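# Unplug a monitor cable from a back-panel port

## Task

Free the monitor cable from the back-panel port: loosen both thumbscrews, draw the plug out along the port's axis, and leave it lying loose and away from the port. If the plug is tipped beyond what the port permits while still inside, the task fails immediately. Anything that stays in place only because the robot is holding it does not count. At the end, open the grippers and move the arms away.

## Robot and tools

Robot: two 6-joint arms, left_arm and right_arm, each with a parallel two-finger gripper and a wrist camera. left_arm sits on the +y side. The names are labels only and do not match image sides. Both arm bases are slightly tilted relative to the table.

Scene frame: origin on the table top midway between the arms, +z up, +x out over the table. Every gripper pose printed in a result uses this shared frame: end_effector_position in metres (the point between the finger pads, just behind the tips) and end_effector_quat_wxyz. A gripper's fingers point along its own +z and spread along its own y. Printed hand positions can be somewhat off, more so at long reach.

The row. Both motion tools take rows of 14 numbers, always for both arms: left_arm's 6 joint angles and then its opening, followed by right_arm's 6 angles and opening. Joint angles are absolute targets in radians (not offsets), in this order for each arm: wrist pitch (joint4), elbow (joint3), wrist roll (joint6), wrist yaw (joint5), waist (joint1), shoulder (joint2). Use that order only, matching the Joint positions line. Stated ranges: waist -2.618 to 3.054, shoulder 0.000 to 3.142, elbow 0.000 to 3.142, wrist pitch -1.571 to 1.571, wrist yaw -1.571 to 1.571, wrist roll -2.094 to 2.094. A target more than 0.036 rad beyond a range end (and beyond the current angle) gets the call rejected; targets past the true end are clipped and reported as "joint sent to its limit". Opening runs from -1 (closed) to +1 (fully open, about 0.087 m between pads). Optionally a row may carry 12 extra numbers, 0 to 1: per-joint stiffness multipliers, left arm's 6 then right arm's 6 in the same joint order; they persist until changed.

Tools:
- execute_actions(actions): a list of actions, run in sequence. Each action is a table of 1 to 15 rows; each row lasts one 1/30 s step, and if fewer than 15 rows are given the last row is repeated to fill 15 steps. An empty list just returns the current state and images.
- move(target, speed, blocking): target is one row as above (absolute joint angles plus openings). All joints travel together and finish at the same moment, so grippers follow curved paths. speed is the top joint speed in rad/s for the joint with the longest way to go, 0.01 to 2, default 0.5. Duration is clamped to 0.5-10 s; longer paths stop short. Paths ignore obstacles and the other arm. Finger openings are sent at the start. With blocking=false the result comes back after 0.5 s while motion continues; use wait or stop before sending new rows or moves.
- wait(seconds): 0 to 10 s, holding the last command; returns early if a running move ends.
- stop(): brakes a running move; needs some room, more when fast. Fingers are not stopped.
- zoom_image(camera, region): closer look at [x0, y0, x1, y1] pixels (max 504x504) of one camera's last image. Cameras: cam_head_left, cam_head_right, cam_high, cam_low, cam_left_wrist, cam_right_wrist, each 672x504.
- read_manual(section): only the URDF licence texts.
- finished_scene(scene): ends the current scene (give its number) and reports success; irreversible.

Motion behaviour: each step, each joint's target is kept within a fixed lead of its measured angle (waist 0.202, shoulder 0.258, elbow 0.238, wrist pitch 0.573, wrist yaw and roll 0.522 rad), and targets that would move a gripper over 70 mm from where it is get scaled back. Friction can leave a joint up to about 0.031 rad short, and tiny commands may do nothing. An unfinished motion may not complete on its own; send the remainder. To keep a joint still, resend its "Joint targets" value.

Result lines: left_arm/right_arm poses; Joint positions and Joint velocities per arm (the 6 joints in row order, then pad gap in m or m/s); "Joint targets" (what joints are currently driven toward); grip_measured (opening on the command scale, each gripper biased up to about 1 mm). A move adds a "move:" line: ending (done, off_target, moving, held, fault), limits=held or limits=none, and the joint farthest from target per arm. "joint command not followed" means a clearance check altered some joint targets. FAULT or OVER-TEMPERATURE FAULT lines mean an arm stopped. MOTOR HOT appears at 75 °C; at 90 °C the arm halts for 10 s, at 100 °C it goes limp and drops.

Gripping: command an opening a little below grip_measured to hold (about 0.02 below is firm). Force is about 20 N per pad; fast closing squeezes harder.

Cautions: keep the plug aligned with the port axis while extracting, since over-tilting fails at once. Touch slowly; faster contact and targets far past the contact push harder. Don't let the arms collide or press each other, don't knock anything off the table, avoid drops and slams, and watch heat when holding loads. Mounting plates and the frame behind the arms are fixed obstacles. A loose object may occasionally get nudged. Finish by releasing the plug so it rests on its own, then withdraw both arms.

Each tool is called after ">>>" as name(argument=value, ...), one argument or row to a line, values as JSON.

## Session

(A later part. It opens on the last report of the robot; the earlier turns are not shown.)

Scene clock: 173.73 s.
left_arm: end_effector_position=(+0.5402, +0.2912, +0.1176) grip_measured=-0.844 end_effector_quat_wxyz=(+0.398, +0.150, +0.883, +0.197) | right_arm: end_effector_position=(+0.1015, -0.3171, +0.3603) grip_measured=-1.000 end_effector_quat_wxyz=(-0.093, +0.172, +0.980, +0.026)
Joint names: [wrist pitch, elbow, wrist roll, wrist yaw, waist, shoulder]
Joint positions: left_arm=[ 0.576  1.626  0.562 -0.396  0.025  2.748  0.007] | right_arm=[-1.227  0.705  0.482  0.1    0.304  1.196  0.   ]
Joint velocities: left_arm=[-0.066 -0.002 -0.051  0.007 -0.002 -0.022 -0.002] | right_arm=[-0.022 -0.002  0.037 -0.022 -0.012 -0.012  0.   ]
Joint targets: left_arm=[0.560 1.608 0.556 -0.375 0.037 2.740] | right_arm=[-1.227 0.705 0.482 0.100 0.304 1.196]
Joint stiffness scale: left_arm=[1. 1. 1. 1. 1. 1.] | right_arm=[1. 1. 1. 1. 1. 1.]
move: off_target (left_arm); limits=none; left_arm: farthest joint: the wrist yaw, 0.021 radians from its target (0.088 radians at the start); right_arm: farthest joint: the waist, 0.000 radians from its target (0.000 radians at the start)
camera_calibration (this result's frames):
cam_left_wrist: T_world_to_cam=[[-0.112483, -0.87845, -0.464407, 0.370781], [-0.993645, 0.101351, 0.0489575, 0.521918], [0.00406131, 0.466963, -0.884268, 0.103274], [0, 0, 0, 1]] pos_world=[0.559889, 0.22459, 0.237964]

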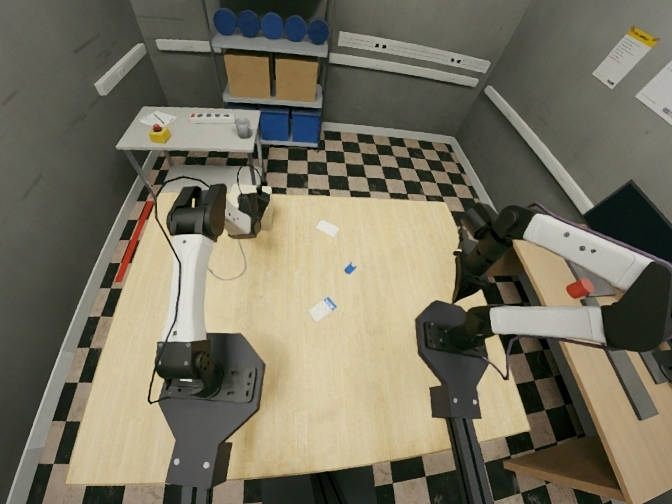

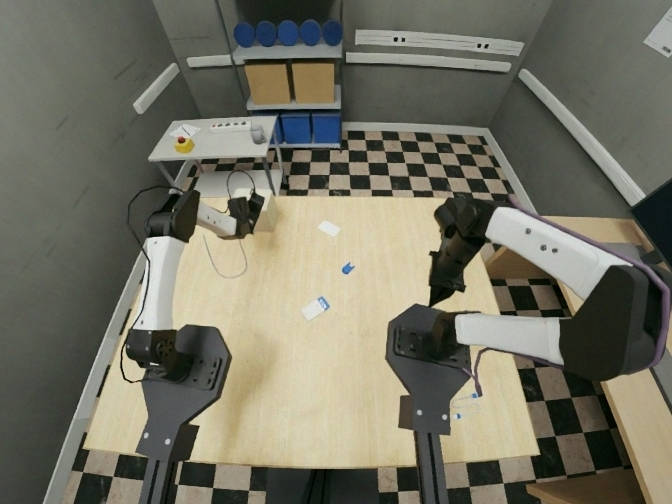

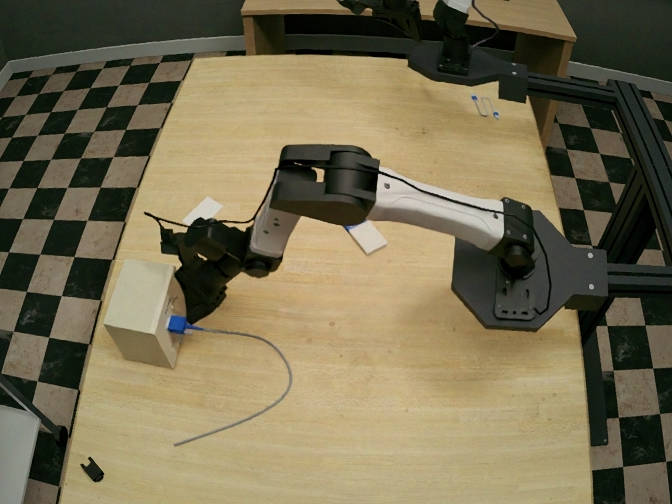

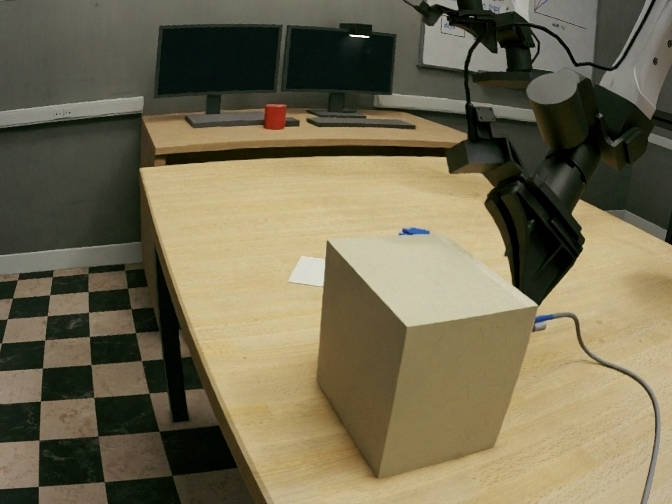

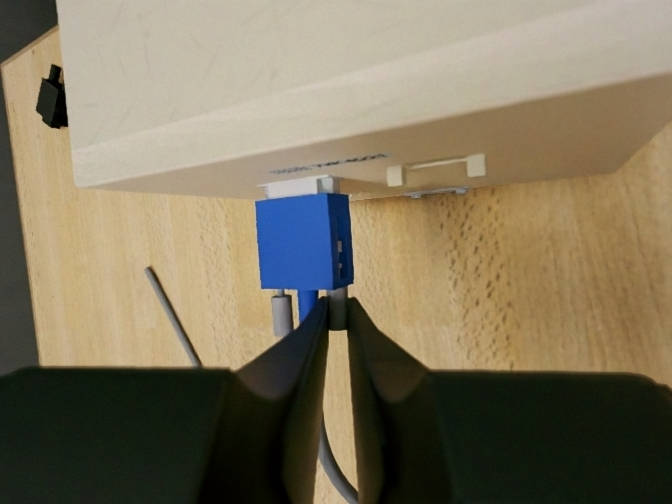

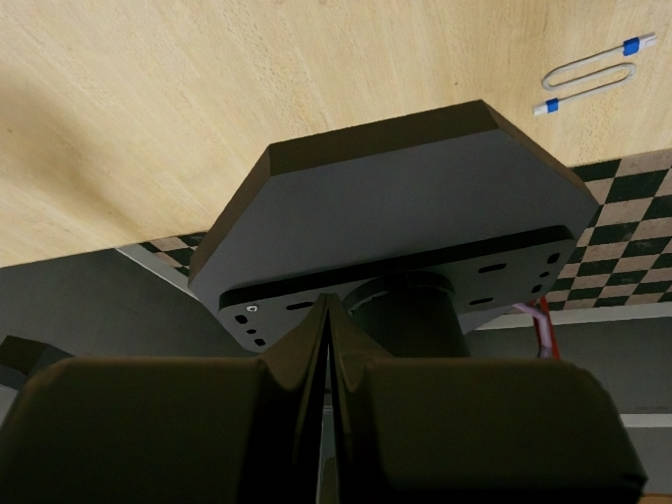

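>>> move(
  target=[0.518,1.60,0.495,-0.31,0.058,2.715,-0.9,-1.227,0.705,0.482,0.1,0.304,1.196,-1],
  speed=0.08,
)

>>> zoom_image(
  camera="cam_left_wrist",
  region=[220, 160, 460, 380],
)

Scene clock: 175.40 s.
left_arm: end_effector_position=(+0.5404, +0.2917, +0.1180) grip_measured=-0.844 end_effector_quat_wxyz=(+0.401, +0.133, +0.892, +0.159) | right_arm: end_effector_position=(+0.1015, -0.3171, +0.3603) grip_measured=-1.000 end_effector_quat_wxyz=(-0.093, +0.172, +0.980, +0.026)
Joint names: [wrist pitch, elbow, wrist roll, wrist yaw, waist, shoulder]
Joint positions: left_arm=[ 0.535  1.618  0.501 -0.328  0.047  2.722  0.007] | right_arm=[-1.227  0.705  0.482  0.1    0.304  1.196  0.   ]
Joint velocities: left_arm=[-0.037 -0.017  0.066 -0.037  0.002 -0.012  0.   ] | right_arm=[-0.007 -0.002 -0.022 -0.022 -0.002  0.012  0.   ]
Joint targets: left_arm=[0.518 1.600 0.495 -0.310 0.058 2.715] | right_arm=[-1.227 0.705 0.482 0.100 0.304 1.196]
Joint stiffness scale: left_arm=[1. 1. 1. 1. 1. 1.] | right_arm=[1. 1. 1. 1. 1. 1.]
move: done; limits=none; left_arm: farthest joint: the elbow, 0.018 radians from its target (0.026 radians at the start); right_arm: farthest joint: the waist, 0.000 radians from its target (0.000 radians at the start)
camera_calibration (this result's frames):
cam_left_wrist: T_world_to_cam=[[-0.114391, -0.914326, -0.388489, 0.373996], [-0.993432, 0.104158, 0.0473757, 0.521249], [-0.00285247, 0.391356, -0.920235, 0.133416], [0, 0, 0, 1]] pos_world=[0.560988, 0.235449, 0.243373]

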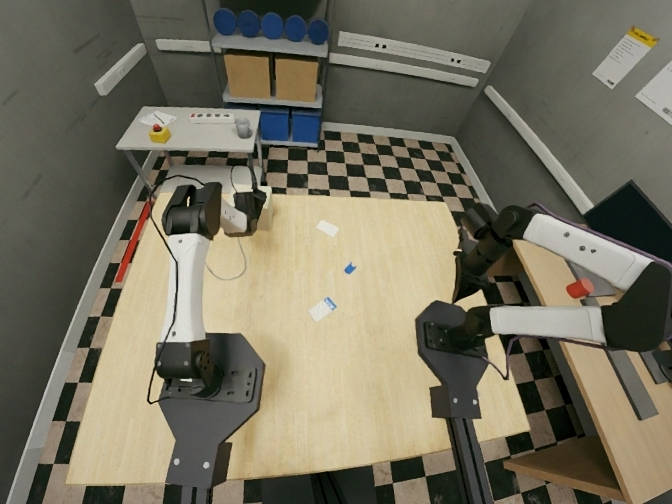

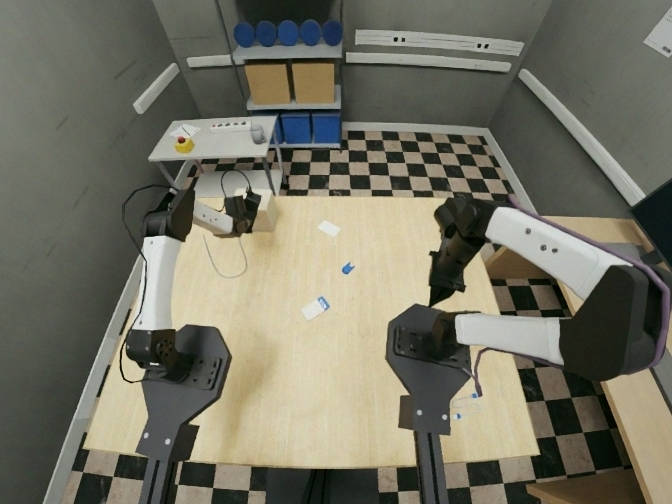

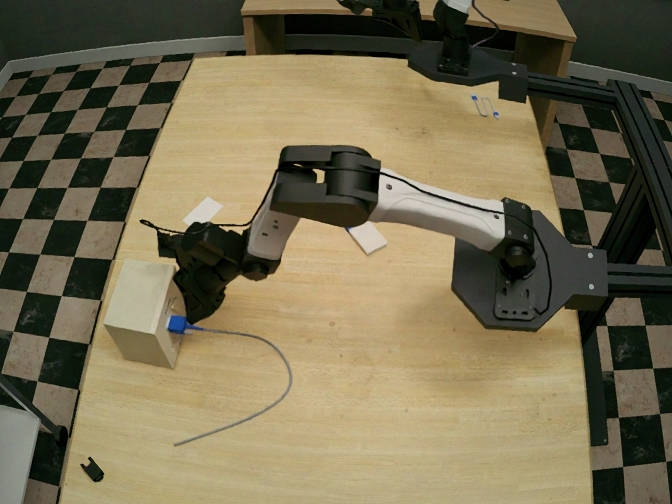

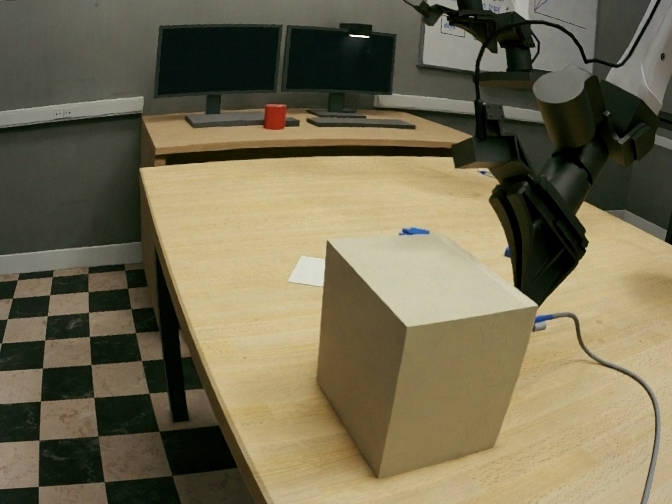

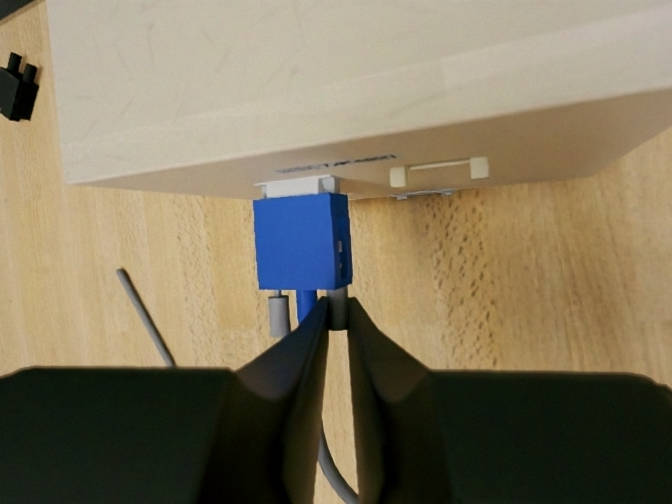

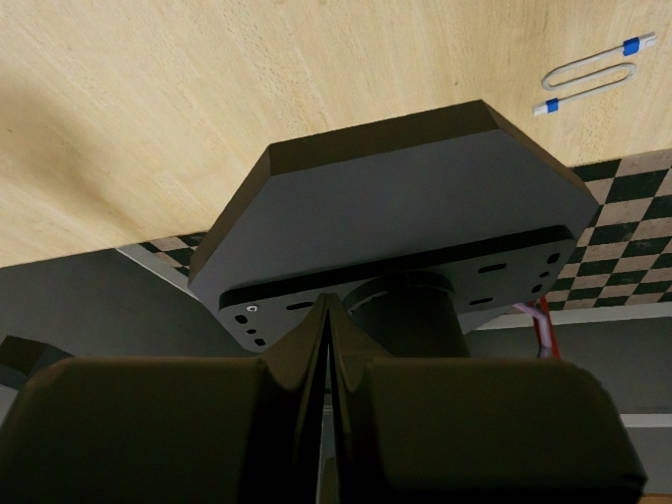

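Region (220, 160, 460, 380) of cam_left_wrist's 672x504 image, scaled by 2.100, with more detail than that image has; it fills the top 462 rows of this view, and the rest is white.

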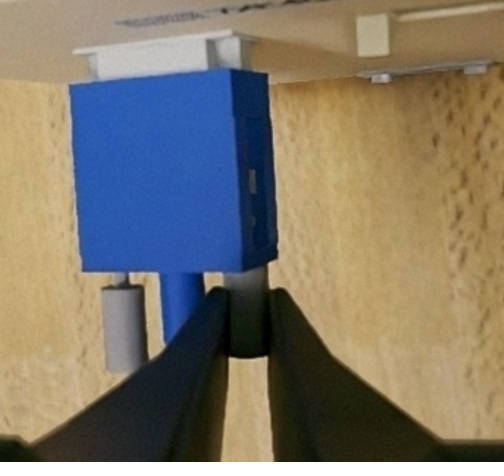

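>>> move(
  target=[0.457,1.593,0.373,-0.174,0.103,2.679,-0.9,-1.227,0.705,0.482,0.1,0.304,1.196,-1],
  speed=0.08,
)

>>> zoom_image(
  camera="cam_left_wrist",
  region=[220, 160, 460, 380],
)

Scene clock: 178.20 s.
left_arm: end_effector_position=(+0.5405, +0.2924, +0.1183) grip_measured=-0.844 end_effector_quat_wxyz=(+0.407, +0.094, +0.905, +0.083) | right_arm: end_effector_position=(+0.1015, -0.3171, +0.3603) grip_measured=-1.000 end_effector_quat_wxyz=(-0.093, +0.172, +0.980, +0.026)
Joint names: [wrist pitch, elbow, wrist roll, wrist yaw, waist, shoulder]
Joint positions: left_arm=[ 0.472  1.611  0.38  -0.191  0.093  2.686  0.007] | right_arm=[-1.227  0.705  0.482  0.1    0.304  1.196  0.   ]
Joint velocities: left_arm=[-0.022  0.002  0.051 -0.037 -0.007 -0.012  0.001] | right_arm=[ 0.066  0.002 -0.051 -0.007  0.012  0.002  0.   ]
Joint targets: left_arm=[0.457 1.593 0.373 -0.174 0.103 2.679] | right_arm=[-1.227 0.705 0.482 0.100 0.304 1.196]
Joint stiffness scale: left_arm=[1. 1. 1. 1. 1. 1.] | right_arm=[1. 1. 1. 1. 1. 1.]
move: done; limits=none; left_arm: farthest joint: the elbow, 0.018 radians from its target (0.025 radians at the start); right_arm: farthest joint: the waist, 0.000 radians from its target (0.000 radians at the start)
camera_calibration (this result's frames):
cam_left_wrist: T_world_to_cam=[[-0.10643, -0.968579, -0.224783, 0.366939], [-0.994219, 0.100445, 0.0379289, 0.523931], [-0.0141589, 0.22752, -0.97367, 0.193779], [0, 0, 0, 1]] pos_world=[0.562699, 0.258694, 0.251287]

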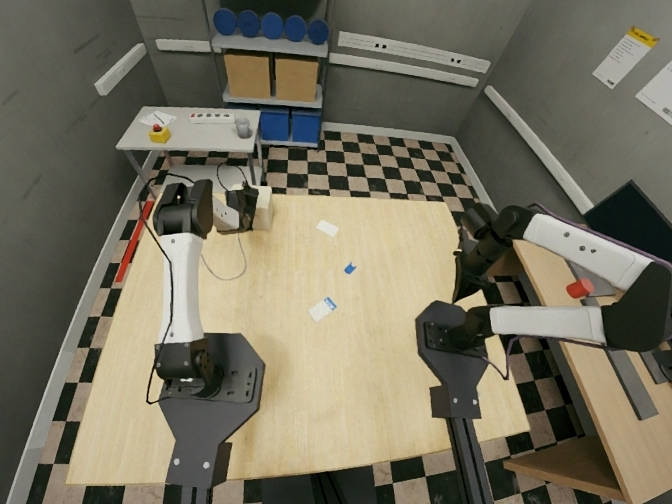

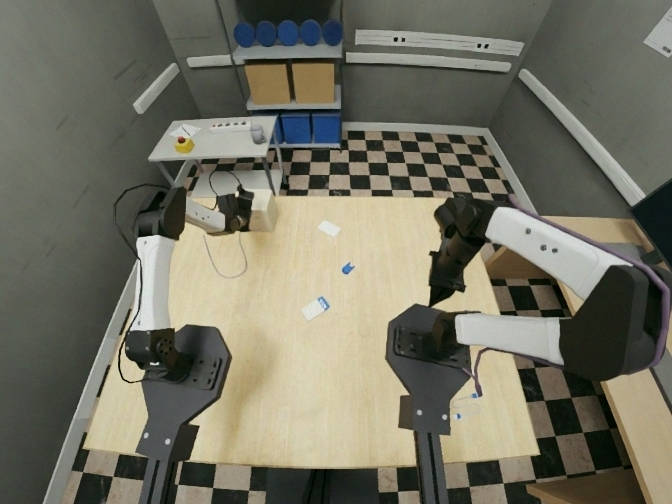

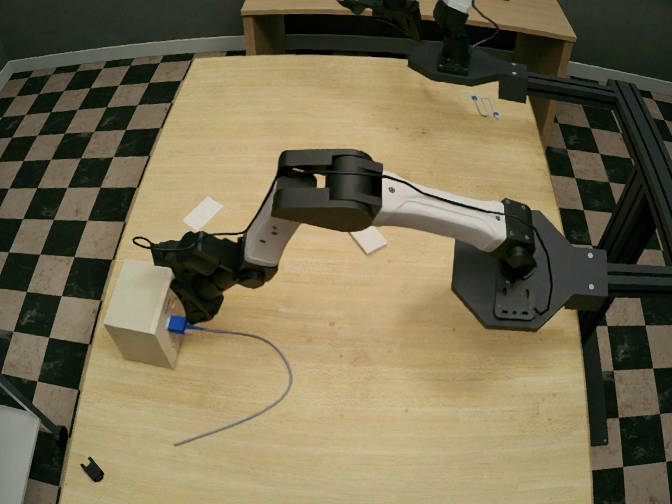

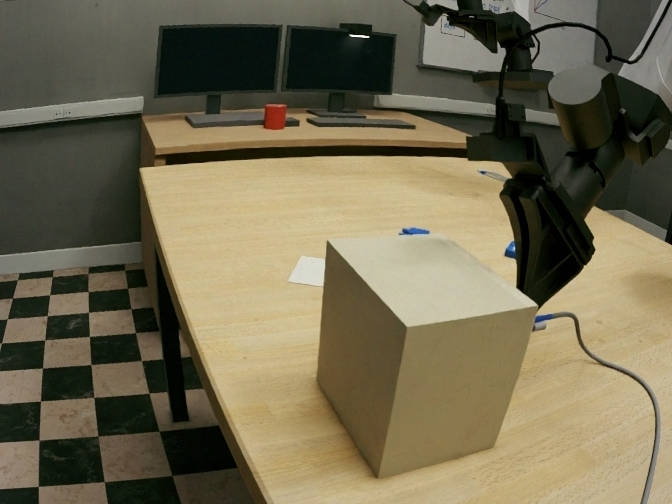

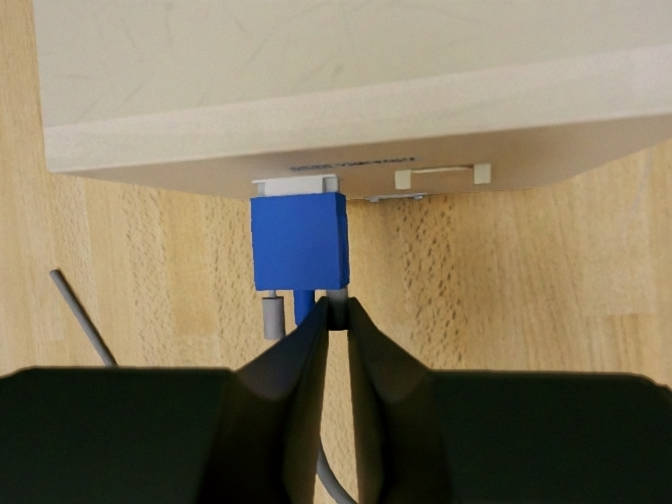

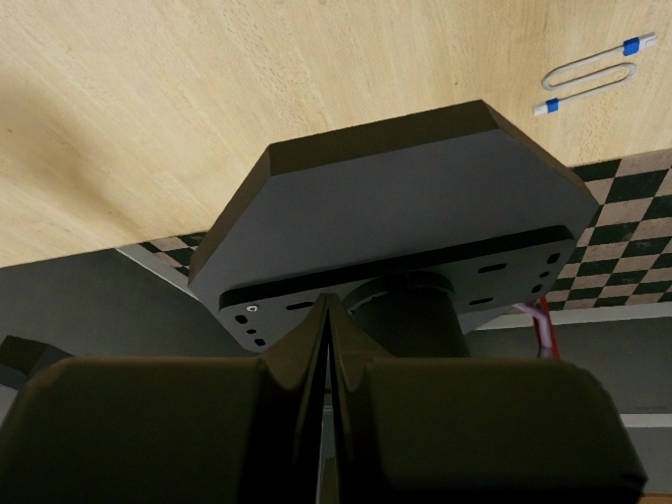

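Region (220, 160, 460, 380) of cam_left_wrist's 672x504 image, scaled by 2.100, with more detail than that image has; it fills the top 462 rows of this view, and the rest is white.

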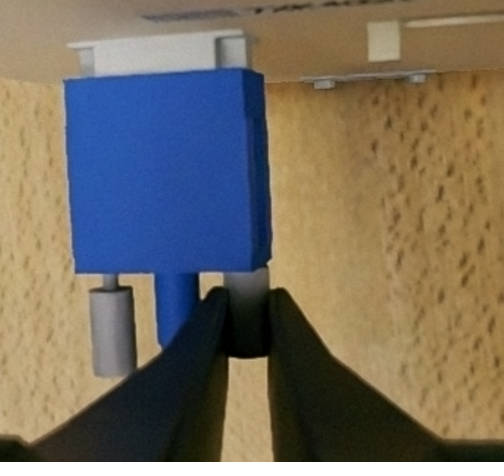

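>>> move(
  target=[0.423,1.605,0.262,-0.035,0.151,2.663,-0.9,-1.227,0.705,0.482,0.1,0.304,1.196,-1],
  speed=0.08,
)

>>> zoom_image(
  camera="cam_left_wrist",
  region=[220, 160, 460, 380],
)

Scene clock: 180.77 s.
left_arm: end_effector_position=(+0.5406, +0.2932, +0.1180) grip_measured=-0.844 end_effector_quat_wxyz=(+0.412, +0.054, +0.910, +0.009) | right_arm: end_effector_position=(+0.1015, -0.3171, +0.3603) grip_measured=-1.000 end_effector_quat_wxyz=(-0.093, +0.172, +0.980, +0.026)
Joint names: [wrist pitch, elbow, wrist roll, wrist yaw, waist, shoulder]
Joint positions: left_arm=[ 0.437  1.611  0.272 -0.051  0.141  2.668  0.007] | right_arm=[-1.227  0.705  0.482  0.1    0.304  1.196  0.   ]
Joint velocities: left_arm=[ 0.037  0.002  0.066 -0.037  0.007 -0.017 -0.002] | right_arm=[-0.037 -0.017 -0.051  0.037 -0.002 -0.007  0.   ]
Joint targets: left_arm=[0.423 1.605 0.262 -0.035 0.151 2.663] | right_arm=[-1.227 0.705 0.482 0.100 0.304 1.196]
Joint stiffness scale: left_arm=[1. 1. 1. 1. 1. 1.] | right_arm=[1. 1. 1. 1. 1. 1.]
move: done; limits=none; left_arm: farthest joint: the wrist yaw, 0.016 radians from its target (0.156 radians at the start); right_arm: farthest joint: the waist, 0.000 radians from its target (0.000 radians at the start)
camera_calibration (this result's frames):
cam_left_wrist: T_world_to_cam=[[-0.0952935, -0.993713, -0.0587688, 0.349457], [-0.995295, 0.0940737, 0.0231901, 0.528082], [-0.0175157, 0.0607022, -0.998002, 0.246855], [0, 0, 0, 1]] pos_world=[0.563222, 0.282597, 0.254653]

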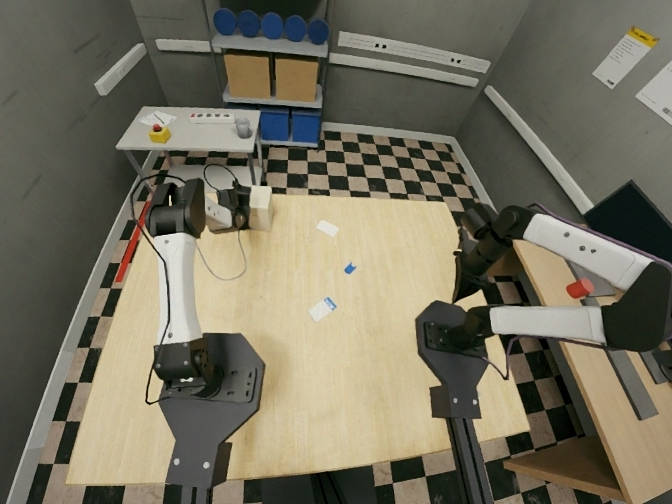

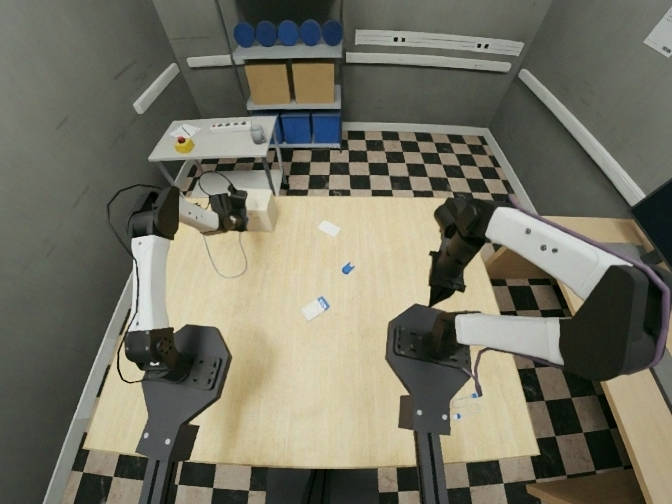

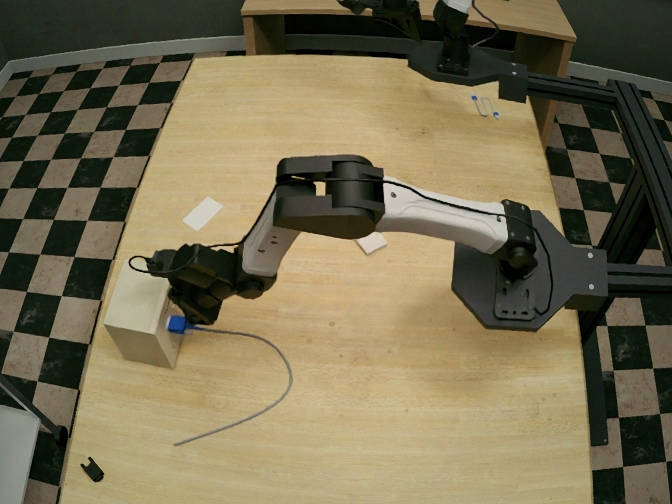

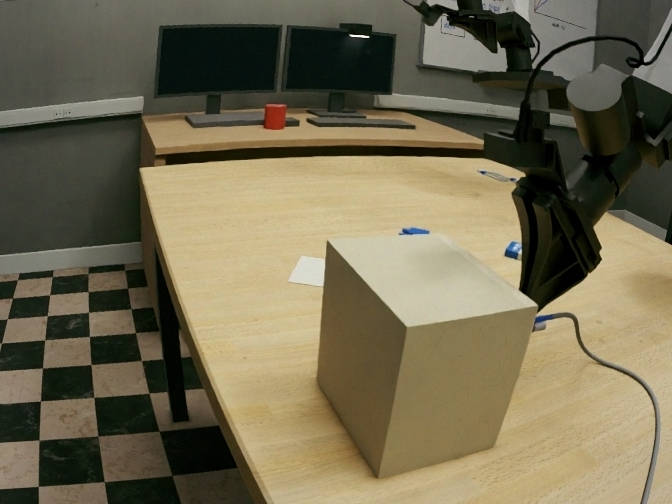

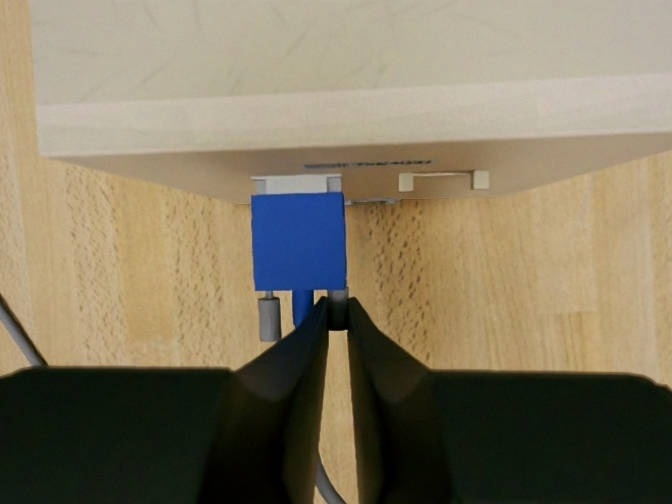

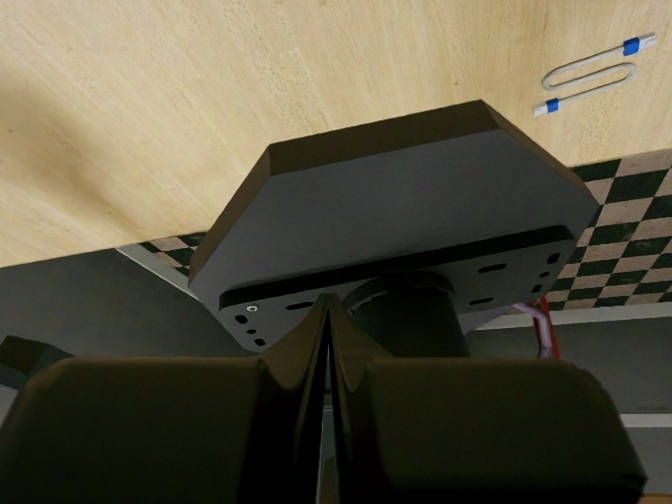

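Region (220, 160, 460, 380) of cam_left_wrist's 672x504 image, scaled by 2.100, with more detail than that image has; it fills the top 462 rows of this view, and the rest is white.

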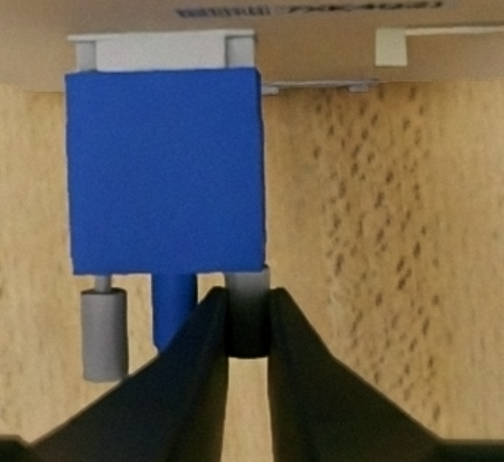

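>>> execute_actions(
  actions=[
    [[0.437,1.611,0.272,-0.06,0.147,2.668,-0.80,-1.227,0.705,0.482,0.1,0.304,1.196,-1]],
    [[0.437,1.58,0.272,-0.065,0.150,2.645,-0.79,-1.227,0.705,0.482,0.1,0.304,1.196,-1]],
    [[0.437,1.55,0.272,-0.065,0.150,2.615,-0.78,-1.227,0.705,0.482,0.1,0.304,1.196,-1]],
  ],
)

>>> move(
  target=[0.10,1.74,0.195,0.225,0.258,2.59,0.38,-1.227,0.705,0.482,0.1,0.304,1.196,-1],
  speed=0.3,
)

Scene clock: 182.70 s.
left_arm: end_effector_position=(+0.5380, +0.2959, +0.1311) grip_measured=-0.780 end_effector_quat_wxyz=(+0.414, +0.053, +0.909, +0.011) | right_arm: end_effector_position=(+0.1015, -0.3171, +0.3603) grip_measured=-1.000 end_effector_quat_wxyz=(-0.093, +0.172, +0.980, +0.026)
Joint names: [wrist pitch, elbow, wrist roll, wrist yaw, waist, shoulder]
Joint positions: left_arm=[ 0.438  1.569  0.271 -0.053  0.141  2.621  0.01 ] | right_arm=[-1.227  0.705  0.482  0.1    0.304  1.196  0.   ]
Joint velocities: left_arm=[-0.081 -0.002  0.022 -0.022  0.007 -0.002 -0.   ] | right_arm=[ 0.007  0.027  0.007 -0.037  0.007 -0.007  0.   ]
Joint targets: left_arm=[0.437 1.550 0.272 -0.065 0.150 2.615] | right_arm=[-1.227 0.705 0.482 0.100 0.304 1.196]
Joint stiffness scale: left_arm=[1. 1. 1. 1. 1. 1.] | right_arm=[1. 1. 1. 1. 1. 1.]
camera_calibration (this result's frames):
cam_left_wrist: T_world_to_cam=[[-0.0915997, -0.99392, -0.0610939, 0.351006], [-0.995726, 0.0906932, 0.0174545, 0.526904], [-0.0118075, 0.0624316, -0.997979, 0.256178], [0, 0, 0, 1]] pos_world=[0.559829, 0.285091, 0.267908]

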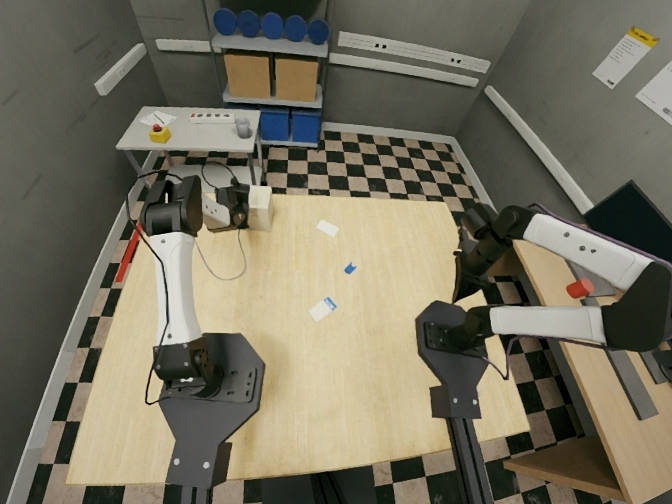

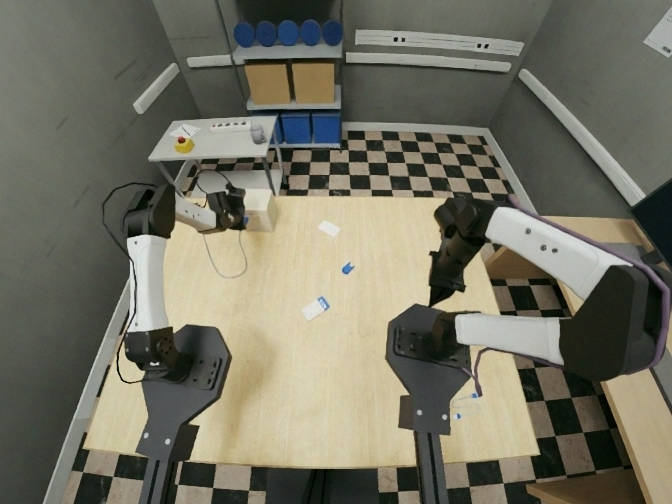

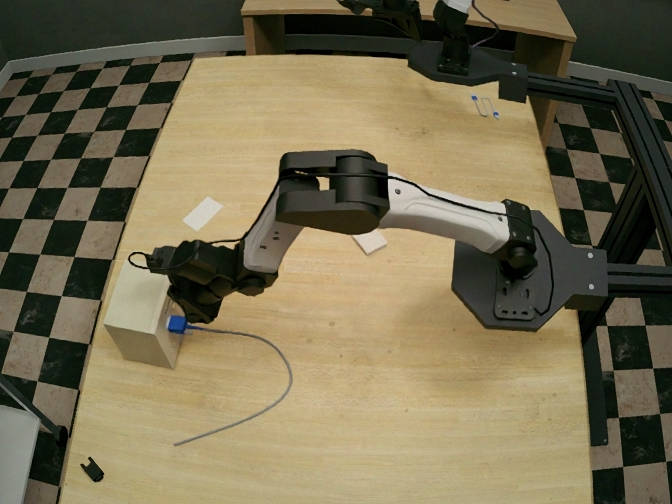

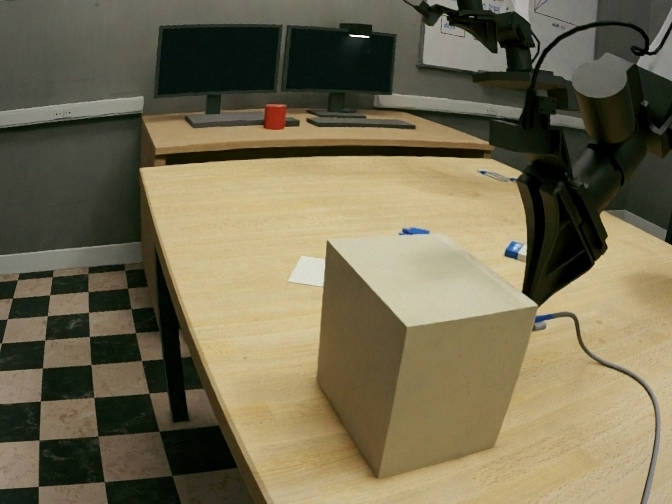

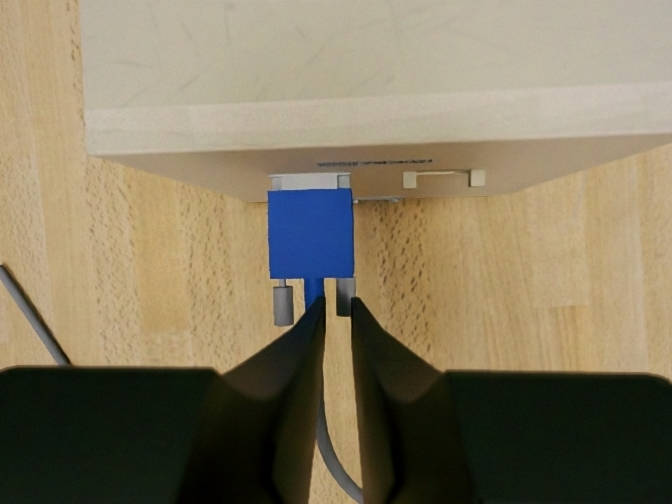

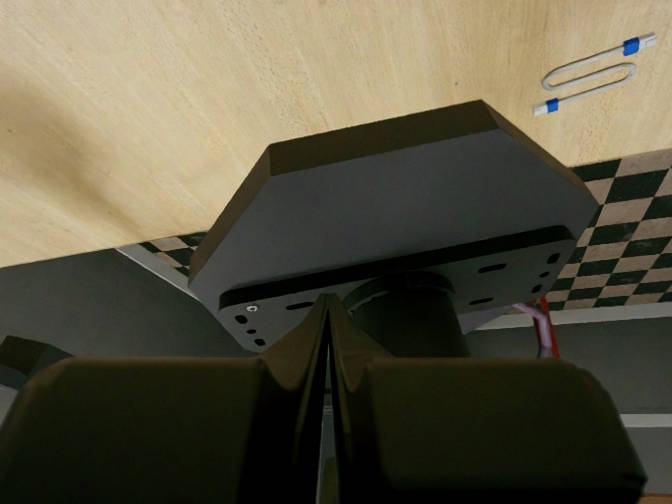

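Scene clock: 184.53 s.
left_arm: end_effector_position=(+0.5377, +0.3153, +0.1449) grip_measured=+0.380 end_effector_quat_wxyz=(+0.367, +0.027, +0.923, -0.112) | right_arm: end_effector_position=(+0.1015, -0.3171, +0.3603) grip_measured=-1.000 end_effector_quat_wxyz=(-0.093, +0.172, +0.980, +0.026)
Joint names: [wrist pitch, elbow, wrist roll, wrist yaw, waist, shoulder]
Joint positions: left_arm=[0.119 1.726 0.201 0.215 0.251 2.597 0.06 ] | right_arm=[-1.227  0.705  0.482  0.1    0.304  1.196  0.   ]
Joint velocities: left_arm=[-0.037 -0.022 -0.051  0.007 -0.017  0.012  0.001] | right_arm=[ 0.022 -0.002 -0.066  0.022  0.017 -0.002  0.   ]
Joint targets: left_arm=[0.100 1.740 0.195 0.225 0.258 2.590] | right_arm=[-1.227 0.705 0.482 0.100 0.304 1.196]
Joint stiffness scale: left_arm=[1. 1. 1. 1. 1. 1.] | right_arm=[1. 1. 1. 1. 1. 1.]
move: done; limits=none; left_arm: farthest joint: the wrist pitch, 0.019 radians from its target (0.338 radians at the start); right_arm: farthest joint: the waist, 0.000 radians from its target (0.000 radians at the start)
camera_calibration (this result's frames):
cam_left_wrist: T_world_to_cam=[[-0.135688, -0.972322, 0.190206, 0.351615], [-0.982799, 0.15637, 0.0982525, 0.485227], [-0.125276, -0.173603, -0.976815, 0.401082], [0, 0, 0, 1]] pos_world=[0.574837, 0.335636, 0.277229]

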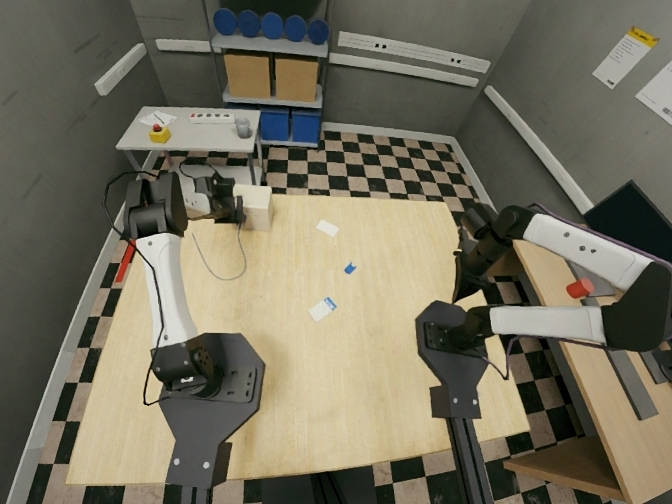

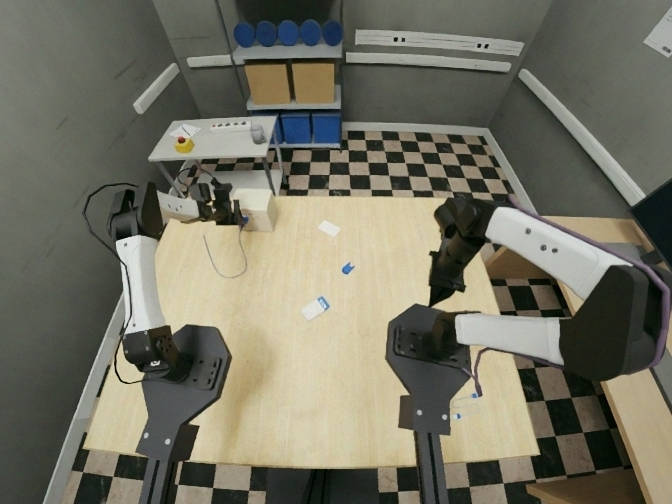

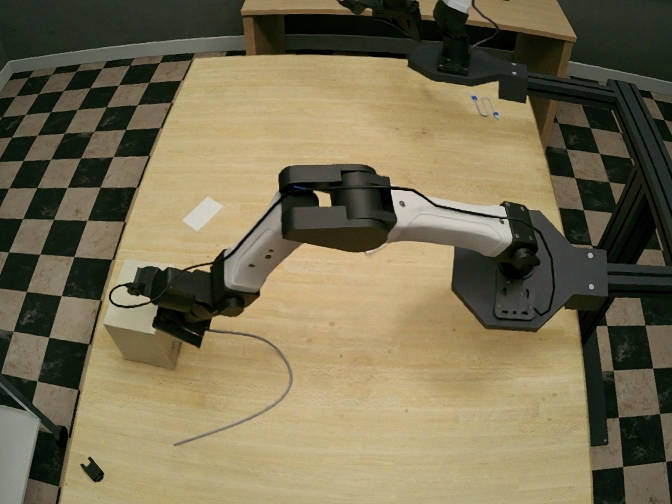

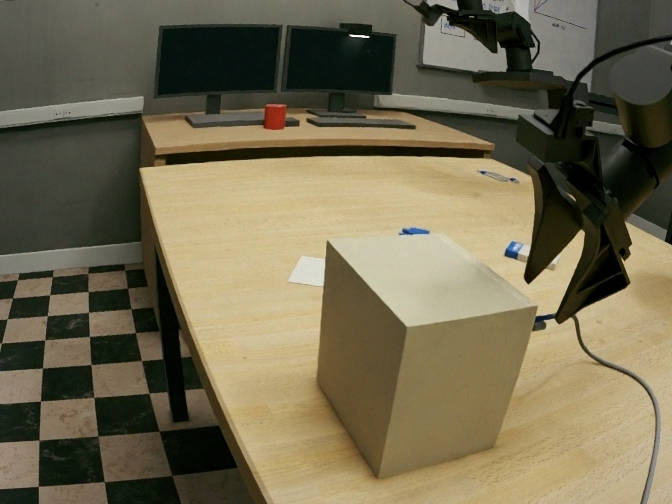

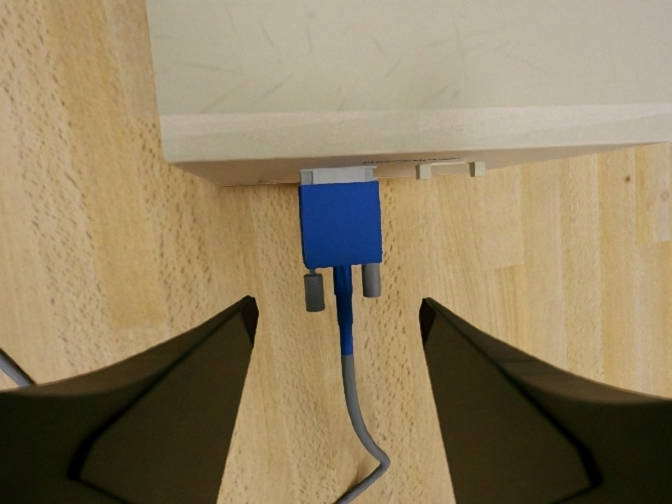

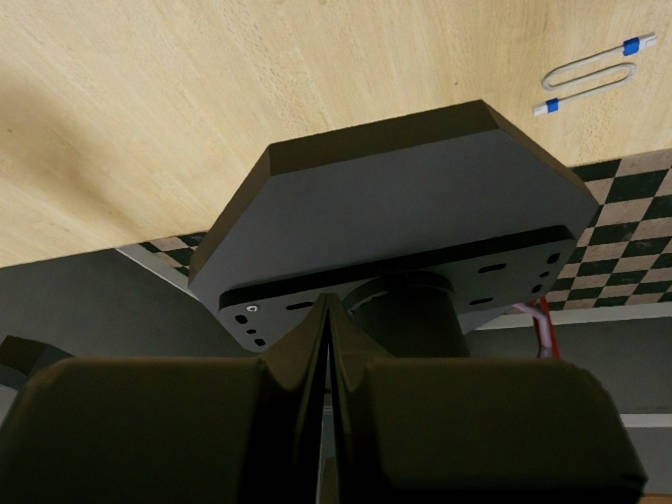

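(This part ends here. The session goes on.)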